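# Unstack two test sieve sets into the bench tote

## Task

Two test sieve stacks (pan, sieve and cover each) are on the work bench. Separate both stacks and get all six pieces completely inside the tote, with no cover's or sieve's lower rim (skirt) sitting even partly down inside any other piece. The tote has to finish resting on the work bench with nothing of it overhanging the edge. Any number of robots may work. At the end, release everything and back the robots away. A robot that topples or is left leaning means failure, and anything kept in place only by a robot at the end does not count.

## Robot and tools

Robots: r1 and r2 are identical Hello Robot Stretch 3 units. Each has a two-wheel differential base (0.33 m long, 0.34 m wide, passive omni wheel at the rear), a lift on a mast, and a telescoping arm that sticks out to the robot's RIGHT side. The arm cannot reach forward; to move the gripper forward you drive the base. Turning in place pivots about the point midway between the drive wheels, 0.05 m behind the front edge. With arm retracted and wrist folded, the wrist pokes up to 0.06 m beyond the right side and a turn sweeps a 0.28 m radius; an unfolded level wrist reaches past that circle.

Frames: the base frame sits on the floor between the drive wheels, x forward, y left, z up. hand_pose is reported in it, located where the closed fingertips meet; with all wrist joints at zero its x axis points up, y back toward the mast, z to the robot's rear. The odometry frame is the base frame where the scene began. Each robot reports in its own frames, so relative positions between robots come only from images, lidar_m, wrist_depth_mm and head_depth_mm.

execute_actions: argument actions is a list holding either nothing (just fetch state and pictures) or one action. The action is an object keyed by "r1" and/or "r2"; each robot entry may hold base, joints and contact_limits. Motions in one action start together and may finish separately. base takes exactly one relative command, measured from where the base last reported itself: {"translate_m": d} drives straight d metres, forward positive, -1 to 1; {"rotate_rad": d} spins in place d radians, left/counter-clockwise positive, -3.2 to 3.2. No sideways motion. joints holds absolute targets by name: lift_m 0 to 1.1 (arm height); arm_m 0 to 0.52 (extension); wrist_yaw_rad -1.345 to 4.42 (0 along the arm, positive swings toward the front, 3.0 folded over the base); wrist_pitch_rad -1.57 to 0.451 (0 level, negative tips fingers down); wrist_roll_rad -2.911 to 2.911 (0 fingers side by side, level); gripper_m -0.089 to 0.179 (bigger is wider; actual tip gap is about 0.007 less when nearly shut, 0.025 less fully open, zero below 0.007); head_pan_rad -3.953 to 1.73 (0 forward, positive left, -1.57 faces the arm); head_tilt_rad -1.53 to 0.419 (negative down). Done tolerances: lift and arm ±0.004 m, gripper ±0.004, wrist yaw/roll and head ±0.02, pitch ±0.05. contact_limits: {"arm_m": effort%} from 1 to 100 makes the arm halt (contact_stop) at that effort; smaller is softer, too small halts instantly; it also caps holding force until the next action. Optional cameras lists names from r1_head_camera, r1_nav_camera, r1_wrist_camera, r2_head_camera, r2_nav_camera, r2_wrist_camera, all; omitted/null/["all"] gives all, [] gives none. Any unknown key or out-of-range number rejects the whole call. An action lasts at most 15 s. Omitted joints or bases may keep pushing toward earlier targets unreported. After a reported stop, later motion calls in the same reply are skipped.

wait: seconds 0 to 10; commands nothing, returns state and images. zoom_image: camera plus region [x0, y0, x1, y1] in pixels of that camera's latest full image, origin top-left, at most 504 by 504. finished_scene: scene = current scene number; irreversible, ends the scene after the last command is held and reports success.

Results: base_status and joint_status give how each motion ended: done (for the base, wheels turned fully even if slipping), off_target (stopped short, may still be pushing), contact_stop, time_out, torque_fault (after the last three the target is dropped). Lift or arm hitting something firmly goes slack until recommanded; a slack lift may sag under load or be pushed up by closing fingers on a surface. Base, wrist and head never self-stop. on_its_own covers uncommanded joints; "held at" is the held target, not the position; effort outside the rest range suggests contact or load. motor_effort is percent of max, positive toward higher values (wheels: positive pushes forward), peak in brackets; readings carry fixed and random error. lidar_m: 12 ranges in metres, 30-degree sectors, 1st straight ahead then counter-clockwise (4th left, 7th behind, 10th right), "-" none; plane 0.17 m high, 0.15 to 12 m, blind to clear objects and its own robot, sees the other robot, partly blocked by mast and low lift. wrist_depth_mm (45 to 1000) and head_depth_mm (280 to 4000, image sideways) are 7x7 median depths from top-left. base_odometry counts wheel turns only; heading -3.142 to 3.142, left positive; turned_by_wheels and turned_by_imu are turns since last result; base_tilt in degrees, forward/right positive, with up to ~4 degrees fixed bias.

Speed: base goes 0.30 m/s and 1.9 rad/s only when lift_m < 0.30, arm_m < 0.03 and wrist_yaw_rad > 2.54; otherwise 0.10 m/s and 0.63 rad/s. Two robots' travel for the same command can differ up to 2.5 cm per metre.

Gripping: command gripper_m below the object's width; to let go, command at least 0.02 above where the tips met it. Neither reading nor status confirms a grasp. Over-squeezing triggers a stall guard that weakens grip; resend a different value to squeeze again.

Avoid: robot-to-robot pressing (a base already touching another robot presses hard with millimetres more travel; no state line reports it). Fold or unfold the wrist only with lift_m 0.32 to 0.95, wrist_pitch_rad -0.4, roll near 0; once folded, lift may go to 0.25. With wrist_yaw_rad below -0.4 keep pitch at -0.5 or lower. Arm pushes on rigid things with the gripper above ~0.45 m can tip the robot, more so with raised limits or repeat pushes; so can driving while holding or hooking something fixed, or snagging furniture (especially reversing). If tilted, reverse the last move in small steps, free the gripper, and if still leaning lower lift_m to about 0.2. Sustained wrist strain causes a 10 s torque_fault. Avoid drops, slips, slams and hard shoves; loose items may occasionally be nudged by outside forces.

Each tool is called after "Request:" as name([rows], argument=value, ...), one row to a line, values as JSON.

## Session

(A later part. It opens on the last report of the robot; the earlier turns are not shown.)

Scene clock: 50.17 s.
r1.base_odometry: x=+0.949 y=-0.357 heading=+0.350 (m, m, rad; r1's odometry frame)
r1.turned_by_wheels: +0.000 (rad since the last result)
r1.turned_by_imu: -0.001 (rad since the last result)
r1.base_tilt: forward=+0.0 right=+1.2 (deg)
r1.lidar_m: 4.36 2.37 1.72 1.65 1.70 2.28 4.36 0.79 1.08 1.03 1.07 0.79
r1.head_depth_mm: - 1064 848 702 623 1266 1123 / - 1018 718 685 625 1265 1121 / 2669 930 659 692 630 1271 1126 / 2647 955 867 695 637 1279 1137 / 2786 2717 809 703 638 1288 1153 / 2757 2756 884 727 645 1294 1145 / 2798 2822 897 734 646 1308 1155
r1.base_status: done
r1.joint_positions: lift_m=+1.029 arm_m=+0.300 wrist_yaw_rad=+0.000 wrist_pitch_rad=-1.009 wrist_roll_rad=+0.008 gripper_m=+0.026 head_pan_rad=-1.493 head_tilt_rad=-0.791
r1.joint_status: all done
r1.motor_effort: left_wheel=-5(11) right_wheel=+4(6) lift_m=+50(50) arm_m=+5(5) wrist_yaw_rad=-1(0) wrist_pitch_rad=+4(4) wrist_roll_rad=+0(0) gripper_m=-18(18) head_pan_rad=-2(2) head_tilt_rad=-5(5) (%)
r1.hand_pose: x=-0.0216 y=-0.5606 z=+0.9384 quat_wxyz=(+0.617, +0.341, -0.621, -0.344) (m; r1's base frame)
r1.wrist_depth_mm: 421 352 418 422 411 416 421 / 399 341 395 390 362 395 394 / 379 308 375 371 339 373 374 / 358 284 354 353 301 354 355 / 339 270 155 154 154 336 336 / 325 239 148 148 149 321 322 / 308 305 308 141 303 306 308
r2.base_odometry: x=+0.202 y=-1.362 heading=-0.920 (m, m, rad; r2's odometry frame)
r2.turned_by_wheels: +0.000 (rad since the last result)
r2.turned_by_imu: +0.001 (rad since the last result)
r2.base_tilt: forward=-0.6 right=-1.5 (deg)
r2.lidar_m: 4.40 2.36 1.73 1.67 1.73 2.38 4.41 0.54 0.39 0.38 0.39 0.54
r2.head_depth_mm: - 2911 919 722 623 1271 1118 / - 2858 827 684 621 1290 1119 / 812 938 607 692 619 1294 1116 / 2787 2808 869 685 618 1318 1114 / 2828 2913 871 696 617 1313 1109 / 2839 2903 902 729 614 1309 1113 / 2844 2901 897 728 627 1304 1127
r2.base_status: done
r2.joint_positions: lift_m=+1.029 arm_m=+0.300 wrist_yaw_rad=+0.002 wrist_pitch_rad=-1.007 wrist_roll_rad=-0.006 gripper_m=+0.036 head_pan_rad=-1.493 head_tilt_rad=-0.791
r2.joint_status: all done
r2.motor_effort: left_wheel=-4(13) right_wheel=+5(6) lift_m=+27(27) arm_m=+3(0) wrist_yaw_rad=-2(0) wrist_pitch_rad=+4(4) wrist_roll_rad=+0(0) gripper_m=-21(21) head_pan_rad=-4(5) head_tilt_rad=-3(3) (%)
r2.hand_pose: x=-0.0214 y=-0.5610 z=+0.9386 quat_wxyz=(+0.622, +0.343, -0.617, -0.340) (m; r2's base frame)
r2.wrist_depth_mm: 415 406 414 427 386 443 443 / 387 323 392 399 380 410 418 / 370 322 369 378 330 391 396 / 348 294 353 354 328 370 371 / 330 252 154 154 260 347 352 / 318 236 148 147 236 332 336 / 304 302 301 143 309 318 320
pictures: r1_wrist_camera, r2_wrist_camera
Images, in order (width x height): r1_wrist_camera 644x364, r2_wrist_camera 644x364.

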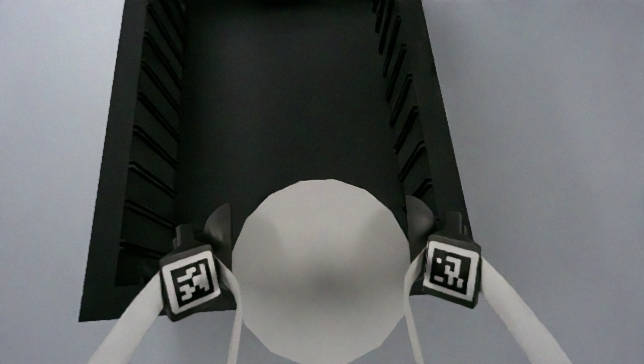

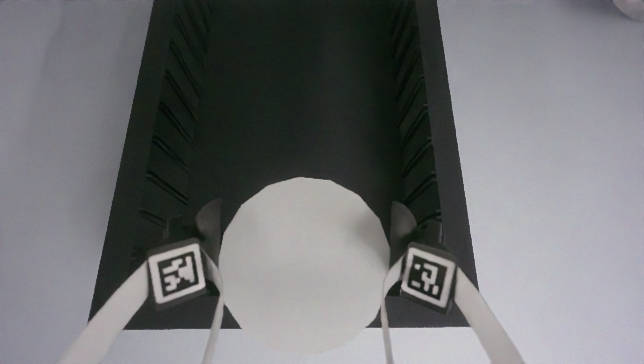

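Request:
execute_actions([
  {"r1":{"base":{"translate_m":0.055},"joints":{"lift_m":0.874,"arm_m":0.42}},"r2":{"base":{"translate_m":0.04},"joints":{"lift_m":0.874,"arm_m":0.41}}},
], cameras=["r1_wrist_camera","r2_wrist_camera"])

Request:
execute_actions([
  {"r1":{"joints":{"gripper_m":0.095}},"r2":{"joints":{"gripper_m":0.095}}},
], cameras=[])

Request:
execute_actions([
  {"r1":{"joints":{"lift_m":0.99}},"r2":{"joints":{"lift_m":0.99}}},
], cameras=[])

Request:
execute_actions([
  {"r1":{"base":{"translate_m":0.445},"joints":{"gripper_m":0.12,"arm_m":0.262}},"r2":{"base":{"translate_m":0.46},"joints":{"gripper_m":0.12,"arm_m":0.256}}},
], cameras=[])

Request:
execute_actions([
  {"r1":{"joints":{"lift_m":0.9}},"r2":{"joints":{"lift_m":0.9}}},
], cameras=["r1_wrist_camera","r2_wrist_camera"])

Request:
execute_actions([
  {"r1":{"joints":{"gripper_m":0.025}},"r2":{"joints":{"gripper_m":0.035}}},
], cameras=[])

Request:
execute_actions([
  {"r1":{"joints":{"lift_m":0.94}},"r2":{"joints":{"lift_m":0.94}}},
], cameras=["r1_head_camera","r2_head_camera"])

Request:
execute_actions([
  {"r1":{"base":{"translate_m":-0.445},"joints":{"lift_m":1.02,"arm_m":0.414}},"r2":{"base":{"translate_m":-0.46},"joints":{"lift_m":1.02,"arm_m":0.406}}},
], cameras=["r1_head_camera"])

Scene clock: 59.13 s.
r1.base_odometry: x=+1.001 y=-0.338 heading=+0.350 (m, m, rad; r1's odometry frame)
r1.turned_by_wheels: +0.000 (rad since the last result)
r1.turned_by_imu: -0.001 (rad since the last result)
r1.base_tilt: forward=-0.1 right=+1.5 (deg)
r1.lidar_m: 4.31 2.36 1.72 1.65 1.70 2.28 4.41 0.84 1.08 1.03 1.07 0.74
r1.head_depth_mm: 2634 - 769 684 621 1267 1129 / 785 - 840 684 626 1273 1127 / 763 1214 788 686 629 1274 1136 / 2789 1078 813 697 636 1284 1137 / 2762 2711 880 723 640 1297 1147 / 2757 2777 887 728 643 1300 1152 / 2819 2844 898 735 650 1303 1162
r1.base_status: done
r1.joint_positions: lift_m=+0.875 arm_m=+0.420 wrist_yaw_rad=+0.000 wrist_pitch_rad=-1.009 wrist_roll_rad=+0.008 gripper_m=+0.026 head_pan_rad=-1.493 head_tilt_rad=-0.791
r1.joint_status: all done
r1.motor_effort: left_wheel=-5(8) right_wheel=+4(9) lift_m=+16(39) arm_m=+5(5) wrist_yaw_rad=+0(0) wrist_pitch_rad=+4(4) wrist_roll_rad=+0(0) gripper_m=-18(19) head_pan_rad=-3(3) head_tilt_rad=-5(4) (%)
r1.hand_pose: x=-0.0216 y=-0.6806 z=+0.7836 quat_wxyz=(+0.617, +0.341, -0.621, -0.343) (m; r1's base frame)
r1.wrist_depth_mm: 137 198 227 189 193 200 164 / 136 191 215 210 188 211 165 / 138 190 203 202 202 202 167 / 136 186 192 192 191 191 171 / 134 180 155 154 154 183 172 / 132 165 149 147 149 173 171 / 130 166 165 142 164 166 164
r2.base_odometry: x=+0.226 y=-1.394 heading=-0.920 (m, m, rad; r2's odometry frame)
r2.turned_by_wheels: +0.000 (rad since the last result)
r2.turned_by_imu: +0.000 (rad since the last result)
r2.base_tilt: forward=-0.5 right=-1.4 (deg)
r2.lidar_m: 4.34 2.36 1.73 1.67 1.73 2.37 4.44 0.54 0.39 0.38 0.39 0.54
r2.head_depth_mm: 2699 - 787 686 624 1272 1121 / 774 - 854 685 621 1296 1123 / 783 2948 849 690 619 1290 1118 / 2785 2914 848 682 616 1313 1116 / 2785 2948 904 731 616 1311 1111 / 2847 2905 902 732 615 1315 1115 / 2871 2888 896 729 627 1306 1127
r2.base_status: done
r2.joint_positions: lift_m=+0.875 arm_m=+0.410 wrist_yaw_rad=+0.002 wrist_pitch_rad=-1.007 wrist_roll_rad=-0.006 gripper_m=+0.036 head_pan_rad=-1.493 head_tilt_rad=-0.791
r2.joint_status: all done
r2.motor_effort: left_wheel=-5(7) right_wheel=+4(11) lift_m=+7(24) arm_m=+3(5) wrist_yaw_rad=-1(0) wrist_pitch_rad=+4(4) wrist_roll_rad=+0(0) gripper_m=-21(22) head_pan_rad=-4(3) head_tilt_rad=-3(4) (%)
r2.hand_pose: x=-0.0214 y=-0.6710 z=+0.7839 quat_wxyz=(+0.622, +0.343, -0.617, -0.340) (m; r2's base frame)
r2.wrist_depth_mm: 127 174 226 190 196 200 163 / 126 173 212 200 188 211 162 / 127 176 200 203 205 207 161 / 127 177 190 191 195 196 162 / 128 164 153 154 185 185 161 / 128 153 147 147 171 177 162 / 121 163 162 142 167 169 161
pictures: r1_wrist_camera, r2_wrist_camera
Images, in order (width x height): r1_wrist_camera 644x364, r2_wrist_camera 644x364.

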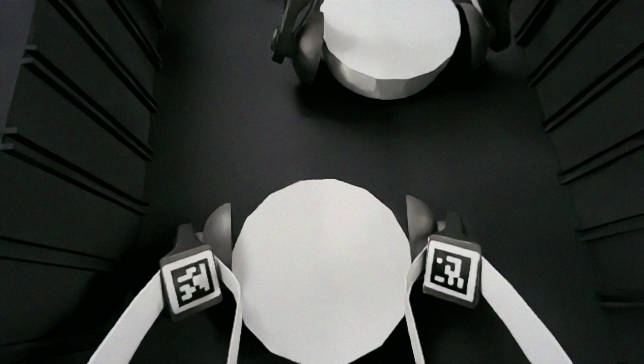

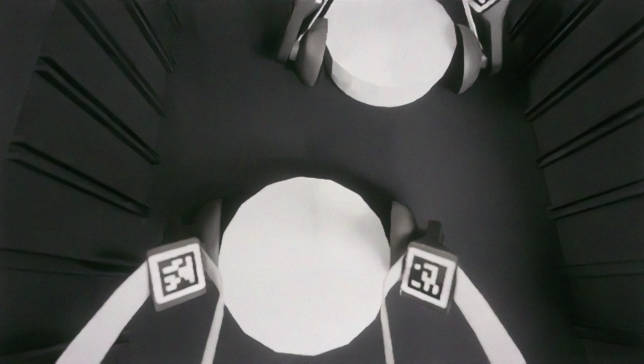

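Scene clock: 60.33 s.
r1.base_odometry: x=+1.001 y=-0.338 heading=+0.350 (m, m, rad; r1's odometry frame)
r1.turned_by_wheels: +0.000 (rad since the last result)
r1.turned_by_imu: +0.000 (rad since the last result)
r1.base_tilt: forward=-0.1 right=+1.3 (deg)
r1.lidar_m: 4.31 2.37 1.73 1.65 1.70 2.28 4.41 0.84 1.08 1.03 1.07 0.74
r1.head_depth_mm: 2685 - 772 680 622 1265 1117 / 785 - 842 681 626 1267 1122 / 763 1217 797 690 629 1290 1120 / 2725 1075 815 695 636 1286 1138 / 2801 2670 879 721 640 1291 1137 / 2764 2775 887 728 645 1294 1143 / 2803 2738 903 737 649 1311 1160
r1.base_status: not commanded
r1.joint_positions: lift_m=+0.875 arm_m=+0.420 wrist_yaw_rad=+0.000 wrist_pitch_rad=-1.005 wrist_roll_rad=+0.008 gripper_m=+0.095 head_pan_rad=-1.493 head_tilt_rad=-0.791
r1.joint_status: all done
r1.motor_effort: left_wheel=-4(4) right_wheel=+4(4) lift_m=+16(16) arm_m=+5(5) wrist_yaw_rad=+0(1) wrist_pitch_rad=+2(4) wrist_roll_rad=+0(0) gripper_m=+1(76) head_pan_rad=-2(2) head_tilt_rad=-4(4) (%)
r1.hand_pose: x=-0.0216 y=-0.6815 z=+0.7841 quat_wxyz=(+0.617, +0.339, -0.622, -0.342) (m; r1's base frame)
r1.wrist_depth_mm: 137 198 230 197 201 199 163 / 136 195 216 194 191 211 164 / 138 190 204 203 202 203 168 / 136 186 193 192 192 192 169 / 134 177 163 161 161 182 173 / 132 156 154 153 154 174 170 / 130 165 165 147 166 165 164
r2.base_odometry: x=+0.226 y=-1.394 heading=-0.920 (m, m, rad; r2's odometry frame)
r2.turned_by_wheels: +0.000 (rad since the last result)
r2.turned_by_imu: +0.000 (rad since the last result)
r2.base_tilt: forward=-0.4 right=-1.5 (deg)
r2.lidar_m: 4.34 2.36 1.73 1.67 1.73 2.38 4.44 0.54 0.39 0.38 0.39 0.54
r2.head_depth_mm: 2686 - 788 686 622 1274 1120 / 772 - 851 683 621 1296 1119 / 784 2951 850 692 619 1295 1117 / 2758 2920 849 680 618 1309 1116 / 2815 2908 903 731 617 1307 1108 / 2831 2920 902 731 616 1310 1107 / 2841 2878 900 730 628 1310 1129
r2.base_status: not commanded
r2.joint_positions: lift_m=+0.875 arm_m=+0.410 wrist_yaw_rad=+0.002 wrist_pitch_rad=-1.004 wrist_roll_rad=-0.006 gripper_m=+0.095 head_pan_rad=-1.493 head_tilt_rad=-0.791
r2.joint_status: all done
r2.motor_effort: left_wheel=-5(6) right_wheel=+5(5) lift_m=+7(7) arm_m=+3(3) wrist_yaw_rad=-1(1) wrist_pitch_rad=+2(4) wrist_roll_rad=+0(0) gripper_m=+0(82) head_pan_rad=-4(4) head_tilt_rad=-3(3) (%)
r2.hand_pose: x=-0.0214 y=-0.6719 z=+0.7844 quat_wxyz=(+0.622, +0.342, -0.617, -0.339) (m; r2's base frame)
r2.wrist_depth_mm: 127 173 227 201 204 199 163 / 127 176 213 195 194 210 162 / 128 177 202 204 205 206 162 / 127 176 191 169 196 198 162 / 128 164 161 160 183 186 162 / 128 146 154 153 171 178 161 / - 163 164 162 167 169 161
pictures: none
No camera images: the call's "cameras" was empty. Leave "cameras" out to get every camera's image.

Scene clock: 62.23 s.
r1.base_odometry: x=+1.001 y=-0.338 heading=+0.350 (m, m, rad; r1's odometry frame)
r1.turned_by_wheels: +0.000 (rad since the last result)
r1.turned_by_imu: +0.000 (rad since the last result)
r1.base_tilt: forward=+0.0 right=+1.3 (deg)
r1.lidar_m: 4.31 2.38 1.72 1.65 1.70 2.29 4.43 0.84 1.08 1.03 1.06 0.74
r1.head_depth_mm: 2795 1062 771 683 624 1276 1116 / - 941 846 684 628 1266 1128 / 2712 952 856 686 630 1279 1130 / 2771 1892 814 696 634 1288 1145 / 2779 2723 877 724 639 1292 1142 / 2784 2760 891 728 644 1307 1151 / 2755 2808 896 732 650 1308 1158
r1.base_status: not commanded
r1.joint_positions: lift_m=+0.989 arm_m=+0.420 wrist_yaw_rad=+0.000 wrist_pitch_rad=-1.006 wrist_roll_rad=+0.008 gripper_m=+0.095 head_pan_rad=-1.493 head_tilt_rad=-0.791
r1.joint_status: all done
r1.motor_effort: left_wheel=-5(4) right_wheel=+4(4) lift_m=+50(49) arm_m=+5(5) wrist_yaw_rad=+0(1) wrist_pitch_rad=+3(3) wrist_roll_rad=+0(0) gripper_m=+0(1) head_pan_rad=-2(2) head_tilt_rad=-6(4) (%)
r1.hand_pose: x=-0.0216 y=-0.6813 z=+0.8988 quat_wxyz=(+0.617, +0.340, -0.622, -0.343) (m; r1's base frame)
r1.wrist_depth_mm: 373 371 333 341 351 210 366 / 352 345 341 343 347 251 348 / 332 327 327 312 322 248 331 / 315 236 311 309 311 249 311 / 299 264 296 296 296 241 295 / 286 283 281 263 279 228 204 / 273 196 269 266 270 265 195
r2.base_odometry: x=+0.226 y=-1.394 heading=-0.920 (m, m, rad; r2's odometry frame)
r2.turned_by_wheels: +0.000 (rad since the last result)
r2.turned_by_imu: +0.000 (rad since the last result)
r2.base_tilt: forward=-0.5 right=-1.6 (deg)
r2.lidar_m: 4.35 2.36 1.73 1.67 1.73 2.37 4.45 0.54 0.39 0.38 0.39 0.54
r2.head_depth_mm: - 2855 849 686 622 1272 1115 / - 2859 879 685 622 1299 1118 / 2706 2948 890 689 620 1292 1113 / 2754 2909 836 682 619 1311 1116 / 2786 2924 903 733 619 1319 1111 / 2822 2892 899 731 615 1315 1113 / 2881 2883 898 728 628 1311 1129
r2.base_status: not commanded
r2.joint_positions: lift_m=+0.989 arm_m=+0.410 wrist_yaw_rad=+0.002 wrist_pitch_rad=-1.005 wrist_roll_rad=-0.006 gripper_m=+0.095 head_pan_rad=-1.493 head_tilt_rad=-0.791
r2.joint_status: all done
r2.motor_effort: left_wheel=-6(5) right_wheel=+5(5) lift_m=+27(28) arm_m=+3(3) wrist_yaw_rad=-1(0) wrist_pitch_rad=+2(2) wrist_roll_rad=+0(0) gripper_m=+0(0) head_pan_rad=-5(5) head_tilt_rad=-3(4) (%)
r2.hand_pose: x=-0.0214 y=-0.6717 z=+0.8989 quat_wxyz=(+0.622, +0.342, -0.617, -0.339) (m; r2's base frame)
r2.wrist_depth_mm: 363 366 318 318 338 295 395 / 343 344 341 348 354 255 372 / 325 319 325 317 328 256 346 / 306 230 310 314 317 248 328 / 292 288 295 279 303 237 311 / 278 278 278 263 283 223 294 / 267 193 267 269 275 238 279
pictures: none
No camera images: the call's "cameras" was empty. Leave "cameras" out to get every camera's image.

Scene clock: 67.77 s.
r1.base_odometry: x=+1.419 y=-0.186 heading=+0.350 (m, m, rad; r1's odometry frame)
r1.turned_by_wheels: +0.000 (rad since the last result)
r1.turned_by_imu: +0.000 (rad since the last result)
r1.base_tilt: forward=-0.2 right=+1.1 (deg)
r1.lidar_m: 3.87 2.43 1.71 1.66 1.72 2.30 4.88 1.25 1.06 1.02 0.42 4.05
r1.head_depth_mm: - - 847 703 608 1268 1121 / - - 809 688 615 1277 1130 / 2740 2668 814 678 615 1285 1132 / 2693 2704 876 716 621 1288 1139 / 2732 2740 882 722 624 1234 1133 / 2731 2779 1994 728 630 1263 1151 / 2745 2824 2160 1779 1408 1316 1153
r1.base_status: done
r1.joint_positions: lift_m=+0.989 arm_m=+0.262 wrist_yaw_rad=+0.000 wrist_pitch_rad=-1.007 wrist_roll_rad=+0.008 gripper_m=+0.120 head_pan_rad=-1.493 head_tilt_rad=-0.791
r1.joint_status: all done
r1.motor_effort: left_wheel=-6(6) right_wheel=+4(9) lift_m=+49(49) arm_m=-4(5) wrist_yaw_rad=+1(1) wrist_pitch_rad=+3(3) wrist_roll_rad=+0(0) gripper_m=+1(80) head_pan_rad=-3(2) head_tilt_rad=-5(3) (%)
r1.hand_pose: x=-0.0216 y=-0.5240 z=+0.8987 quat_wxyz=(+0.617, +0.340, -0.622, -0.343) (m; r1's base frame)
r1.wrist_depth_mm: 384 374 372 371 372 372 368 / 358 353 351 351 350 351 350 / 334 333 329 333 332 330 330 / 316 315 314 315 314 312 315 / 301 303 300 262 296 303 298 / 284 - 281 252 280 - 285 / 276 270 274 271 273 272 270
r2.base_odometry: x=+0.504 y=-1.760 heading=-0.920 (m, m, rad; r2's odometry frame)
r2.turned_by_wheels: +0.000 (rad since the last result)
r2.turned_by_imu: +0.000 (rad since the last result)
r2.base_tilt: forward=-0.6 right=-1.4 (deg)
r2.lidar_m: 3.87 2.36 1.73 1.67 1.74 2.37 4.89 0.54 0.39 0.38 0.39 4.06
r2.head_depth_mm: - - 915 742 622 1274 1122 / 2609 - 901 737 621 1291 1121 / 2712 2963 854 678 620 1291 1116 / 2773 2942 938 735 618 1320 1120 / 2794 2949 905 733 616 1314 1112 / 2848 2920 2160 732 616 858 1129 / 2873 2900 2223 1798 629 1309 1147
r2.base_status: done
r2.joint_positions: lift_m=+0.989 arm_m=+0.256 wrist_yaw_rad=+0.002 wrist_pitch_rad=-1.005 wrist_roll_rad=-0.006 gripper_m=+0.120 head_pan_rad=-1.493 head_tilt_rad=-0.791
r2.joint_status: all done
r2.motor_effort: left_wheel=-4(6) right_wheel=+4(10) lift_m=+27(27) arm_m=-2(2) wrist_yaw_rad=-1(1) wrist_pitch_rad=+3(3) wrist_roll_rad=+0(0) gripper_m=-1(85) head_pan_rad=-4(4) head_tilt_rad=-3(3) (%)
r2.hand_pose: x=-0.0214 y=-0.5183 z=+0.8988 quat_wxyz=(+0.622, +0.342, -0.617, -0.339) (m; r2's base frame)
r2.wrist_depth_mm: - 369 374 377 384 389 391 / - 350 351 357 360 368 370 / 329 328 332 337 338 344 348 / 309 311 316 317 320 327 329 / 292 297 300 266 304 308 310 / 279 - 282 254 288 294 297 / 265 268 271 274 277 277 283
pictures: none
No camera images: the call's "cameras" was empty. Leave "cameras" out to get every camera's image.

Scene clock: 69.43 s.
r1.base_odometry: x=+1.419 y=-0.186 heading=+0.350 (m, m, rad; r1's odometry frame)
r1.turned_by_wheels: +0.000 (rad since the last result)
r1.turned_by_imu: +0.000 (rad since the last result)
r1.base_tilt: forward=+0.1 right=+1.3 (deg)
r1.lidar_m: 3.87 2.42 1.71 1.66 1.71 2.30 4.87 1.25 1.07 1.02 0.42 4.08
r1.head_depth_mm: 2707 - - 700 611 1258 1123 / 2736 2838 - 672 613 1276 1140 / 2739 2734 865 667 617 1277 1128 / 2772 2690 874 708 622 1289 1135 / 2765 2731 882 720 624 1244 1125 / 2752 2750 1975 727 629 1260 1151 / 2783 2793 2180 1769 1421 1306 1160
r1.base_status: not commanded
r1.joint_positions: lift_m=+0.901 arm_m=+0.262 wrist_yaw_rad=+0.000 wrist_pitch_rad=-1.007 wrist_roll_rad=+0.008 gripper_m=+0.120 head_pan_rad=-1.493 head_tilt_rad=-0.791
r1.joint_status: all done
r1.motor_effort: left_wheel=-4(4) right_wheel=+4(4) lift_m=+19(42) arm_m=-4(4) wrist_yaw_rad=+1(0) wrist_pitch_rad=+3(3) wrist_roll_rad=+0(0) gripper_m=+1(0) head_pan_rad=-2(2) head_tilt_rad=-5(4) (%)
r1.hand_pose: x=-0.0216 y=-0.5240 z=+0.8098 quat_wxyz=(+0.617, +0.340, -0.622, -0.343) (m; r1's base frame)
r1.wrist_depth_mm: 262 263 264 260 262 261 262 / 249 246 248 248 247 248 248 / 234 234 235 235 233 233 233 / 223 223 222 183 223 222 221 / 212 214 194 178 194 211 210 / 202 - 197 169 197 - 202 / 195 191 193 164 190 191 191
r2.base_odometry: x=+0.504 y=-1.760 heading=-0.920 (m, m, rad; r2's odometry frame)
r2.turned_by_wheels: +0.000 (rad since the last result)
r2.turned_by_imu: +0.000 (rad since the last result)
r2.base_tilt: forward=-0.6 right=-1.4 (deg)
r2.lidar_m: 3.87 2.36 1.73 1.67 1.73 2.37 4.91 0.54 0.39 0.38 0.39 4.03
r2.head_depth_mm: 2683 2931 - 740 623 1278 1122 / 2709 2944 - 719 621 1298 1117 / 2741 2972 925 660 621 1294 1112 / 2779 2934 911 715 619 1319 1116 / 2813 2928 904 733 617 1321 1113 / 2815 2900 2147 733 615 858 1130 / 2885 2878 2218 1798 627 1305 1152
r2.base_status: not commanded
r2.joint_positions: lift_m=+0.901 arm_m=+0.256 wrist_yaw_rad=+0.002 wrist_pitch_rad=-1.005 wrist_roll_rad=-0.006 gripper_m=+0.120 head_pan_rad=-1.493 head_tilt_rad=-0.791
r2.joint_status: all done
r2.motor_effort: left_wheel=-5(5) right_wheel=+4(4) lift_m=+8(24) arm_m=-2(2) wrist_yaw_rad=-1(1) wrist_pitch_rad=+2(3) wrist_roll_rad=+0(0) gripper_m=-1(0) head_pan_rad=-4(4) head_tilt_rad=-4(3) (%)
r2.hand_pose: x=-0.0214 y=-0.5183 z=+0.8101 quat_wxyz=(+0.622, +0.342, -0.617, -0.339) (m; r2's base frame)
r2.wrist_depth_mm: 256 258 262 266 269 274 277 / 240 244 247 249 253 256 261 / 228 229 232 235 238 240 244 / 216 219 219 183 225 228 231 / 205 208 178 177 211 216 219 / 196 - 169 169 199 207 208 / 187 187 189 164 194 195 198
pictures: r1_wrist_camera, r2_wrist_camera
Images, in order (width x height): r1_wrist_camera 644x364, r2_wrist_camera 644x364.

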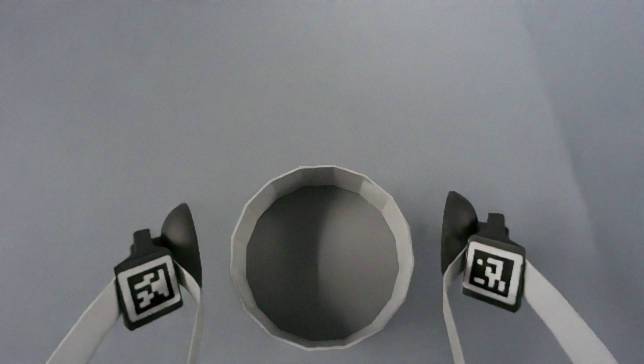

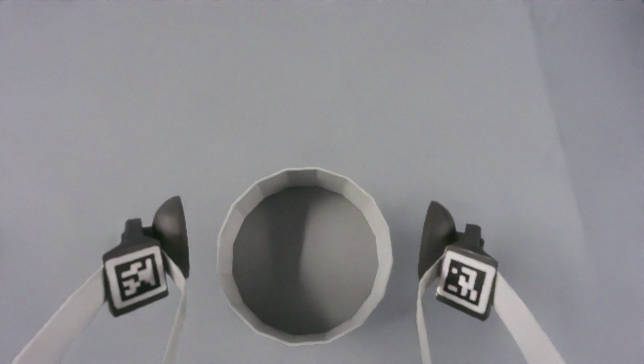

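Scene clock: 70.87 s.
r1.base_odometry: x=+1.419 y=-0.186 heading=+0.350 (m, m, rad; r1's odometry frame)
r1.turned_by_wheels: +0.000 (rad since the last result)
r1.turned_by_imu: +0.000 (rad since the last result)
r1.base_tilt: forward=+0.0 right=+1.2 (deg)
r1.lidar_m: 3.87 2.42 1.71 1.66 1.71 2.30 4.87 1.25 1.06 1.02 0.42 4.03
r1.head_depth_mm: 2670 - - 701 609 1270 1119 / 2709 2880 - 685 614 1270 1135 / 2675 2745 866 662 618 1270 1132 / 2733 2658 873 714 624 1287 1134 / 2773 2720 882 719 626 1247 1122 / 2752 2771 1976 729 630 1251 1151 / 2785 2808 2205 1788 1415 1298 1162
r1.base_status: not commanded
r1.joint_positions: lift_m=+0.901 arm_m=+0.262 wrist_yaw_rad=+0.000 wrist_pitch_rad=-1.009 wrist_roll_rad=+0.008 gripper_m=+0.026 head_pan_rad=-1.493 head_tilt_rad=-0.791
r1.joint_status: all done
r1.motor_effort: left_wheel=-4(5) right_wheel=+4(4) lift_m=+19(19) arm_m=-4(4) wrist_yaw_rad=+1(0) wrist_pitch_rad=+4(4) wrist_roll_rad=+0(0) gripper_m=-19(97) head_pan_rad=-2(2) head_tilt_rad=-5(4) (%)
r1.hand_pose: x=-0.0216 y=-0.5235 z=+0.8096 quat_wxyz=(+0.617, +0.341, -0.621, -0.343) (m; r1's base frame)
r1.wrist_depth_mm: 262 263 263 262 260 261 262 / 248 249 247 247 248 246 245 / 236 233 233 234 233 234 232 / 223 222 222 179 221 221 220 / 211 211 171 174 170 210 211 / 204 202 166 166 167 200 200 / 193 193 190 161 190 192 191
r2.base_odometry: x=+0.504 y=-1.760 heading=-0.920 (m, m, rad; r2's odometry frame)
r2.turned_by_wheels: +0.000 (rad since the last result)
r2.turned_by_imu: +0.000 (rad since the last result)
r2.base_tilt: forward=-0.5 right=-1.5 (deg)
r2.lidar_m: 3.89 2.37 1.73 1.67 1.73 2.37 4.91 0.54 0.39 0.38 0.39 4.05
r2.head_depth_mm: 2705 2937 - 741 623 1276 1124 / 2736 2966 - 720 621 1291 1121 / 2753 2966 927 655 621 1298 1117 / 2759 2945 910 725 618 1311 1116 / 2782 2926 905 732 617 1312 1108 / 2855 2906 2157 730 615 854 1129 / 2864 2901 2228 1807 628 1310 1151
r2.base_status: not commanded
r2.joint_positions: lift_m=+0.901 arm_m=+0.256 wrist_yaw_rad=+0.002 wrist_pitch_rad=-1.007 wrist_roll_rad=-0.006 gripper_m=+0.036 head_pan_rad=-1.493 head_tilt_rad=-0.791
r2.joint_status: all done
r2.motor_effort: left_wheel=-4(5) right_wheel=+4(4) lift_m=+9(8) arm_m=-2(2) wrist_yaw_rad=-1(1) wrist_pitch_rad=+4(4) wrist_roll_rad=+0(0) gripper_m=-21(96) head_pan_rad=-4(5) head_tilt_rad=-4(3) (%)
r2.hand_pose: x=-0.0214 y=-0.5178 z=+0.8098 quat_wxyz=(+0.622, +0.343, -0.617, -0.340) (m; r2's base frame)
r2.wrist_depth_mm: 255 258 261 264 268 272 276 / 240 242 246 249 253 254 257 / 227 229 232 235 237 240 243 / 215 217 220 178 225 227 229 / 204 208 170 173 192 215 218 / 195 198 164 164 167 206 206 / 187 188 188 159 193 196 198
pictures: none
No camera images: the call's "cameras" was empty. Leave "cameras" out to get every camera's image.

Scene clock: 72.03 s.
r1.base_odometry: x=+1.419 y=-0.186 heading=+0.350 (m, m, rad; r1's odometry frame)
r1.turned_by_wheels: +0.000 (rad since the last result)
r1.turned_by_imu: +0.000 (rad since the last result)
r1.base_tilt: forward=+0.0 right=+1.3 (deg)
r1.lidar_m: 3.86 2.41 1.71 1.66 1.72 2.30 4.87 1.25 1.07 1.02 0.42 4.05
r1.head_depth_mm: 2606 - 811 699 609 1261 1115 / 2646 - - 687 612 1276 1127 / 2735 2658 880 660 619 1289 1138 / 2717 2697 872 713 623 1281 1136 / 2731 2729 875 722 627 1247 1132 / 2751 2755 1955 725 631 1254 1143 / 2770 2781 2163 1769 1420 1309 1152
r1.base_status: not commanded
r1.joint_positions: lift_m=+0.939 arm_m=+0.262 wrist_yaw_rad=+0.000 wrist_pitch_rad=-1.011 wrist_roll_rad=+0.008 gripper_m=+0.026 head_pan_rad=-1.493 head_tilt_rad=-0.791
r1.joint_status: all done
r1.motor_effort: left_wheel=-5(5) right_wheel=+4(4) lift_m=+50(48) arm_m=-4(4) wrist_yaw_rad=+1(0) wrist_pitch_rad=+5(5) wrist_roll_rad=+0(0) gripper_m=-19(19) head_pan_rad=-3(2) head_tilt_rad=-5(5) (%)
r1.hand_pose: x=-0.0216 y=-0.5229 z=+0.8482 quat_wxyz=(+0.616, +0.341, -0.621, -0.344) (m; r1's base frame)
r1.wrist_depth_mm: 310 310 309 308 305 311 308 / 293 290 292 291 294 292 291 / 276 276 276 274 275 273 274 / 264 262 263 179 261 261 261 / 249 250 172 174 170 248 248 / 238 238 166 166 167 237 236 / 229 228 225 160 225 226 225
r2.base_odometry: x=+0.504 y=-1.760 heading=-0.920 (m, m, rad; r2's odometry frame)
r2.turned_by_wheels: +0.000 (rad since the last result)
r2.turned_by_imu: +0.000 (rad since the last result)
r2.base_tilt: forward=-0.5 right=-1.4 (deg)
r2.lidar_m: 3.89 2.36 1.73 1.67 1.73 2.37 4.91 0.54 0.39 0.38 0.39 4.04
r2.head_depth_mm: 2625 - 856 741 623 1272 1120 / 2694 - - 721 620 1293 1117 / 2735 2943 - 647 620 1293 1118 / 2805 2926 909 736 618 1316 1111 / 2783 2904 903 734 617 1314 1113 / 2820 2879 2156 733 616 855 1133 / 2860 2913 2205 1802 627 1307 1147
r2.base_status: not commanded
r2.joint_positions: lift_m=+0.939 arm_m=+0.256 wrist_yaw_rad=+0.002 wrist_pitch_rad=-1.010 wrist_roll_rad=-0.006 gripper_m=+0.036 head_pan_rad=-1.493 head_tilt_rad=-0.791
r2.joint_status: all done
r2.motor_effort: left_wheel=-5(5) right_wheel=+4(4) lift_m=+27(29) arm_m=-2(2) wrist_yaw_rad=-1(1) wrist_pitch_rad=+5(5) wrist_roll_rad=+0(0) gripper_m=-21(22) head_pan_rad=-4(4) head_tilt_rad=-4(3) (%)
r2.hand_pose: x=-0.0214 y=-0.5173 z=+0.8483 quat_wxyz=(+0.621, +0.344, -0.616, -0.341) (m; r2's base frame)
r2.wrist_depth_mm: 303 306 309 313 318 320 325 / 283 288 290 295 298 302 304 / 270 273 274 277 282 284 288 / 255 257 261 179 266 269 270 / 243 245 170 173 212 256 259 / 231 235 164 165 168 243 245 / 221 222 222 159 229 232 234
pictures: r1_head_camera (sideways: a quarter turn clockwise sets it upright), r2_head_camera (sideways: a quarter turn clockwise sets it upright)
Images, in order (width x height): r1_head_camera 896x504, r2_head_camera 896x504.

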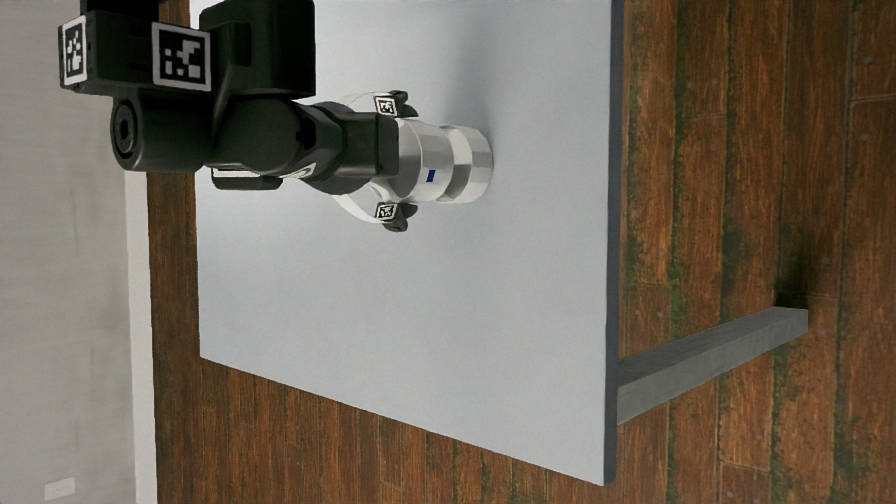

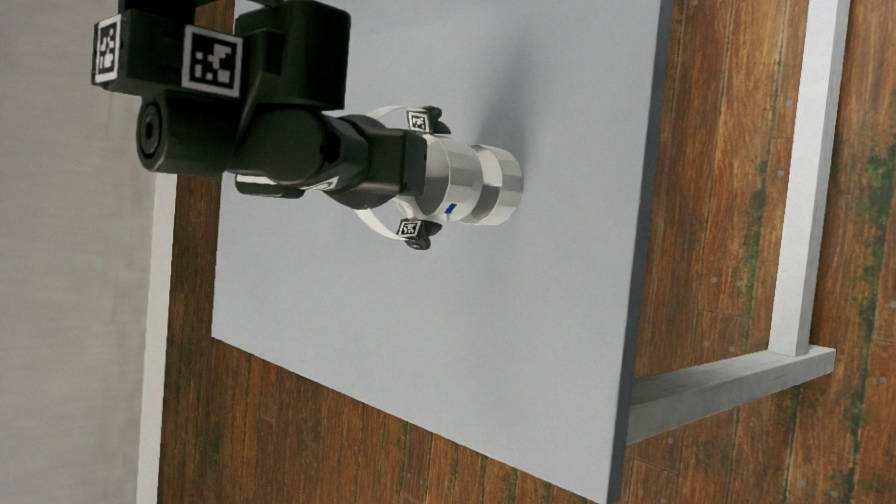

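Scene clock: 77.57 s.
r1.base_odometry: x=+1.001 y=-0.338 heading=+0.349 (m, m, rad; r1's odometry frame)
r1.turned_by_wheels: +0.000 (rad since the last result)
r1.turned_by_imu: -0.001 (rad since the last result)
r1.base_tilt: forward=-0.3 right=+1.3 (deg)
r1.lidar_m: 4.31 2.38 1.72 1.65 1.70 2.28 4.42 0.84 1.08 1.03 1.06 0.75
r1.head_depth_mm: 2792 1073 771 684 622 1261 1119 / - 760 841 682 628 1269 1125 / 2743 913 798 688 631 1280 1126 / 2761 1896 815 696 635 1278 1133 / 2727 2686 881 722 639 1287 1142 / 2806 2760 887 728 643 1304 1155 / 2790 2801 898 731 647 1314 1154
r1.base_status: done
r1.joint_positions: lift_m=+1.019 arm_m=+0.414 wrist_yaw_rad=+0.000 wrist_pitch_rad=-1.013 wrist_roll_rad=+0.008 gripper_m=+0.026 head_pan_rad=-1.493 head_tilt_rad=-0.791
r1.joint_status: all done
r1.motor_effort: left_wheel=-5(10) right_wheel=+4(5) lift_m=+51(52) arm_m=+5(4) wrist_yaw_rad=+0(0) wrist_pitch_rad=+6(6) wrist_roll_rad=+0(0) gripper_m=-18(19) head_pan_rad=-2(3) head_tilt_rad=-4(5) (%)
r1.hand_pose: x=-0.0216 y=-0.6738 z=+0.9280 quat_wxyz=(+0.616, +0.342, -0.621, -0.345) (m; r1's base frame)
r1.wrist_depth_mm: 412 409 352 194 214 293 405 / 384 381 370 370 212 372 379 / 365 359 355 340 351 287 360 / 343 343 331 179 341 269 342 / 328 327 172 173 170 255 327 / 314 315 166 165 167 232 311 / 300 222 285 160 294 291 297
r2.base_odometry: x=+0.226 y=-1.394 heading=-0.920 (m, m, rad; r2's odometry frame)
r2.turned_by_wheels: +0.000 (rad since the last result)
r2.turned_by_imu: +0.002 (rad since the last result)
r2.base_tilt: forward=-0.4 right=-1.6 (deg)
r2.lidar_m: 4.35 2.36 1.73 1.67 1.73 2.38 4.44 0.54 0.39 0.38 0.39 0.54
r2.head_depth_mm: 2804 2875 847 684 622 1275 1119 / - 785 870 684 622 1299 1117 / 2721 1858 817 691 619 1290 1115 / 2738 2927 843 682 617 1310 1117 / 2819 2922 902 734 617 1311 1113 / 2809 2892 901 731 615 1309 1114 / 2878 2884 899 728 628 1304 1122
r2.base_status: done
r2.joint_positions: lift_m=+1.019 arm_m=+0.406 wrist_yaw_rad=+0.002 wrist_pitch_rad=-1.011 wrist_roll_rad=-0.006 gripper_m=+0.036 head_pan_rad=-1.493 head_tilt_rad=-0.791
r2.joint_status: all done
r2.motor_effort: left_wheel=-4(11) right_wheel=+4(6) lift_m=+27(27) arm_m=+3(4) wrist_yaw_rad=-1(0) wrist_pitch_rad=+5(5) wrist_roll_rad=+0(0) gripper_m=-21(22) head_pan_rad=-4(3) head_tilt_rad=-3(3) (%)
r2.hand_pose: x=-0.0214 y=-0.6663 z=+0.9282 quat_wxyz=(+0.621, +0.344, -0.616, -0.341) (m; r2's base frame)
r2.wrist_depth_mm: 399 402 325 190 216 413 433 / 376 378 365 376 211 388 401 / 354 357 353 356 363 300 382 / 337 336 320 178 344 290 360 / 319 321 170 173 173 276 340 / 306 310 164 164 167 243 323 / 292 219 291 158 299 227 310
pictures: r1_head_camera (sideways: a quarter turn clockwise sets it upright)
Images, in order (width x height): r1_head_camera 896x504.

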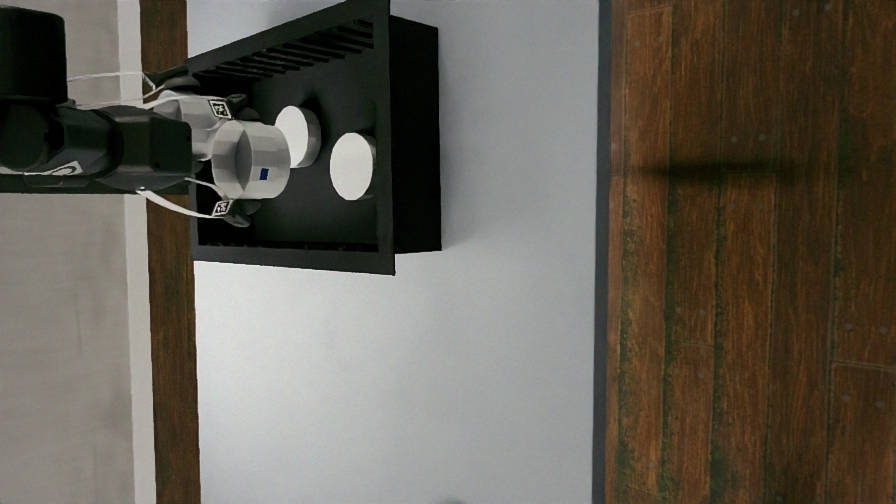

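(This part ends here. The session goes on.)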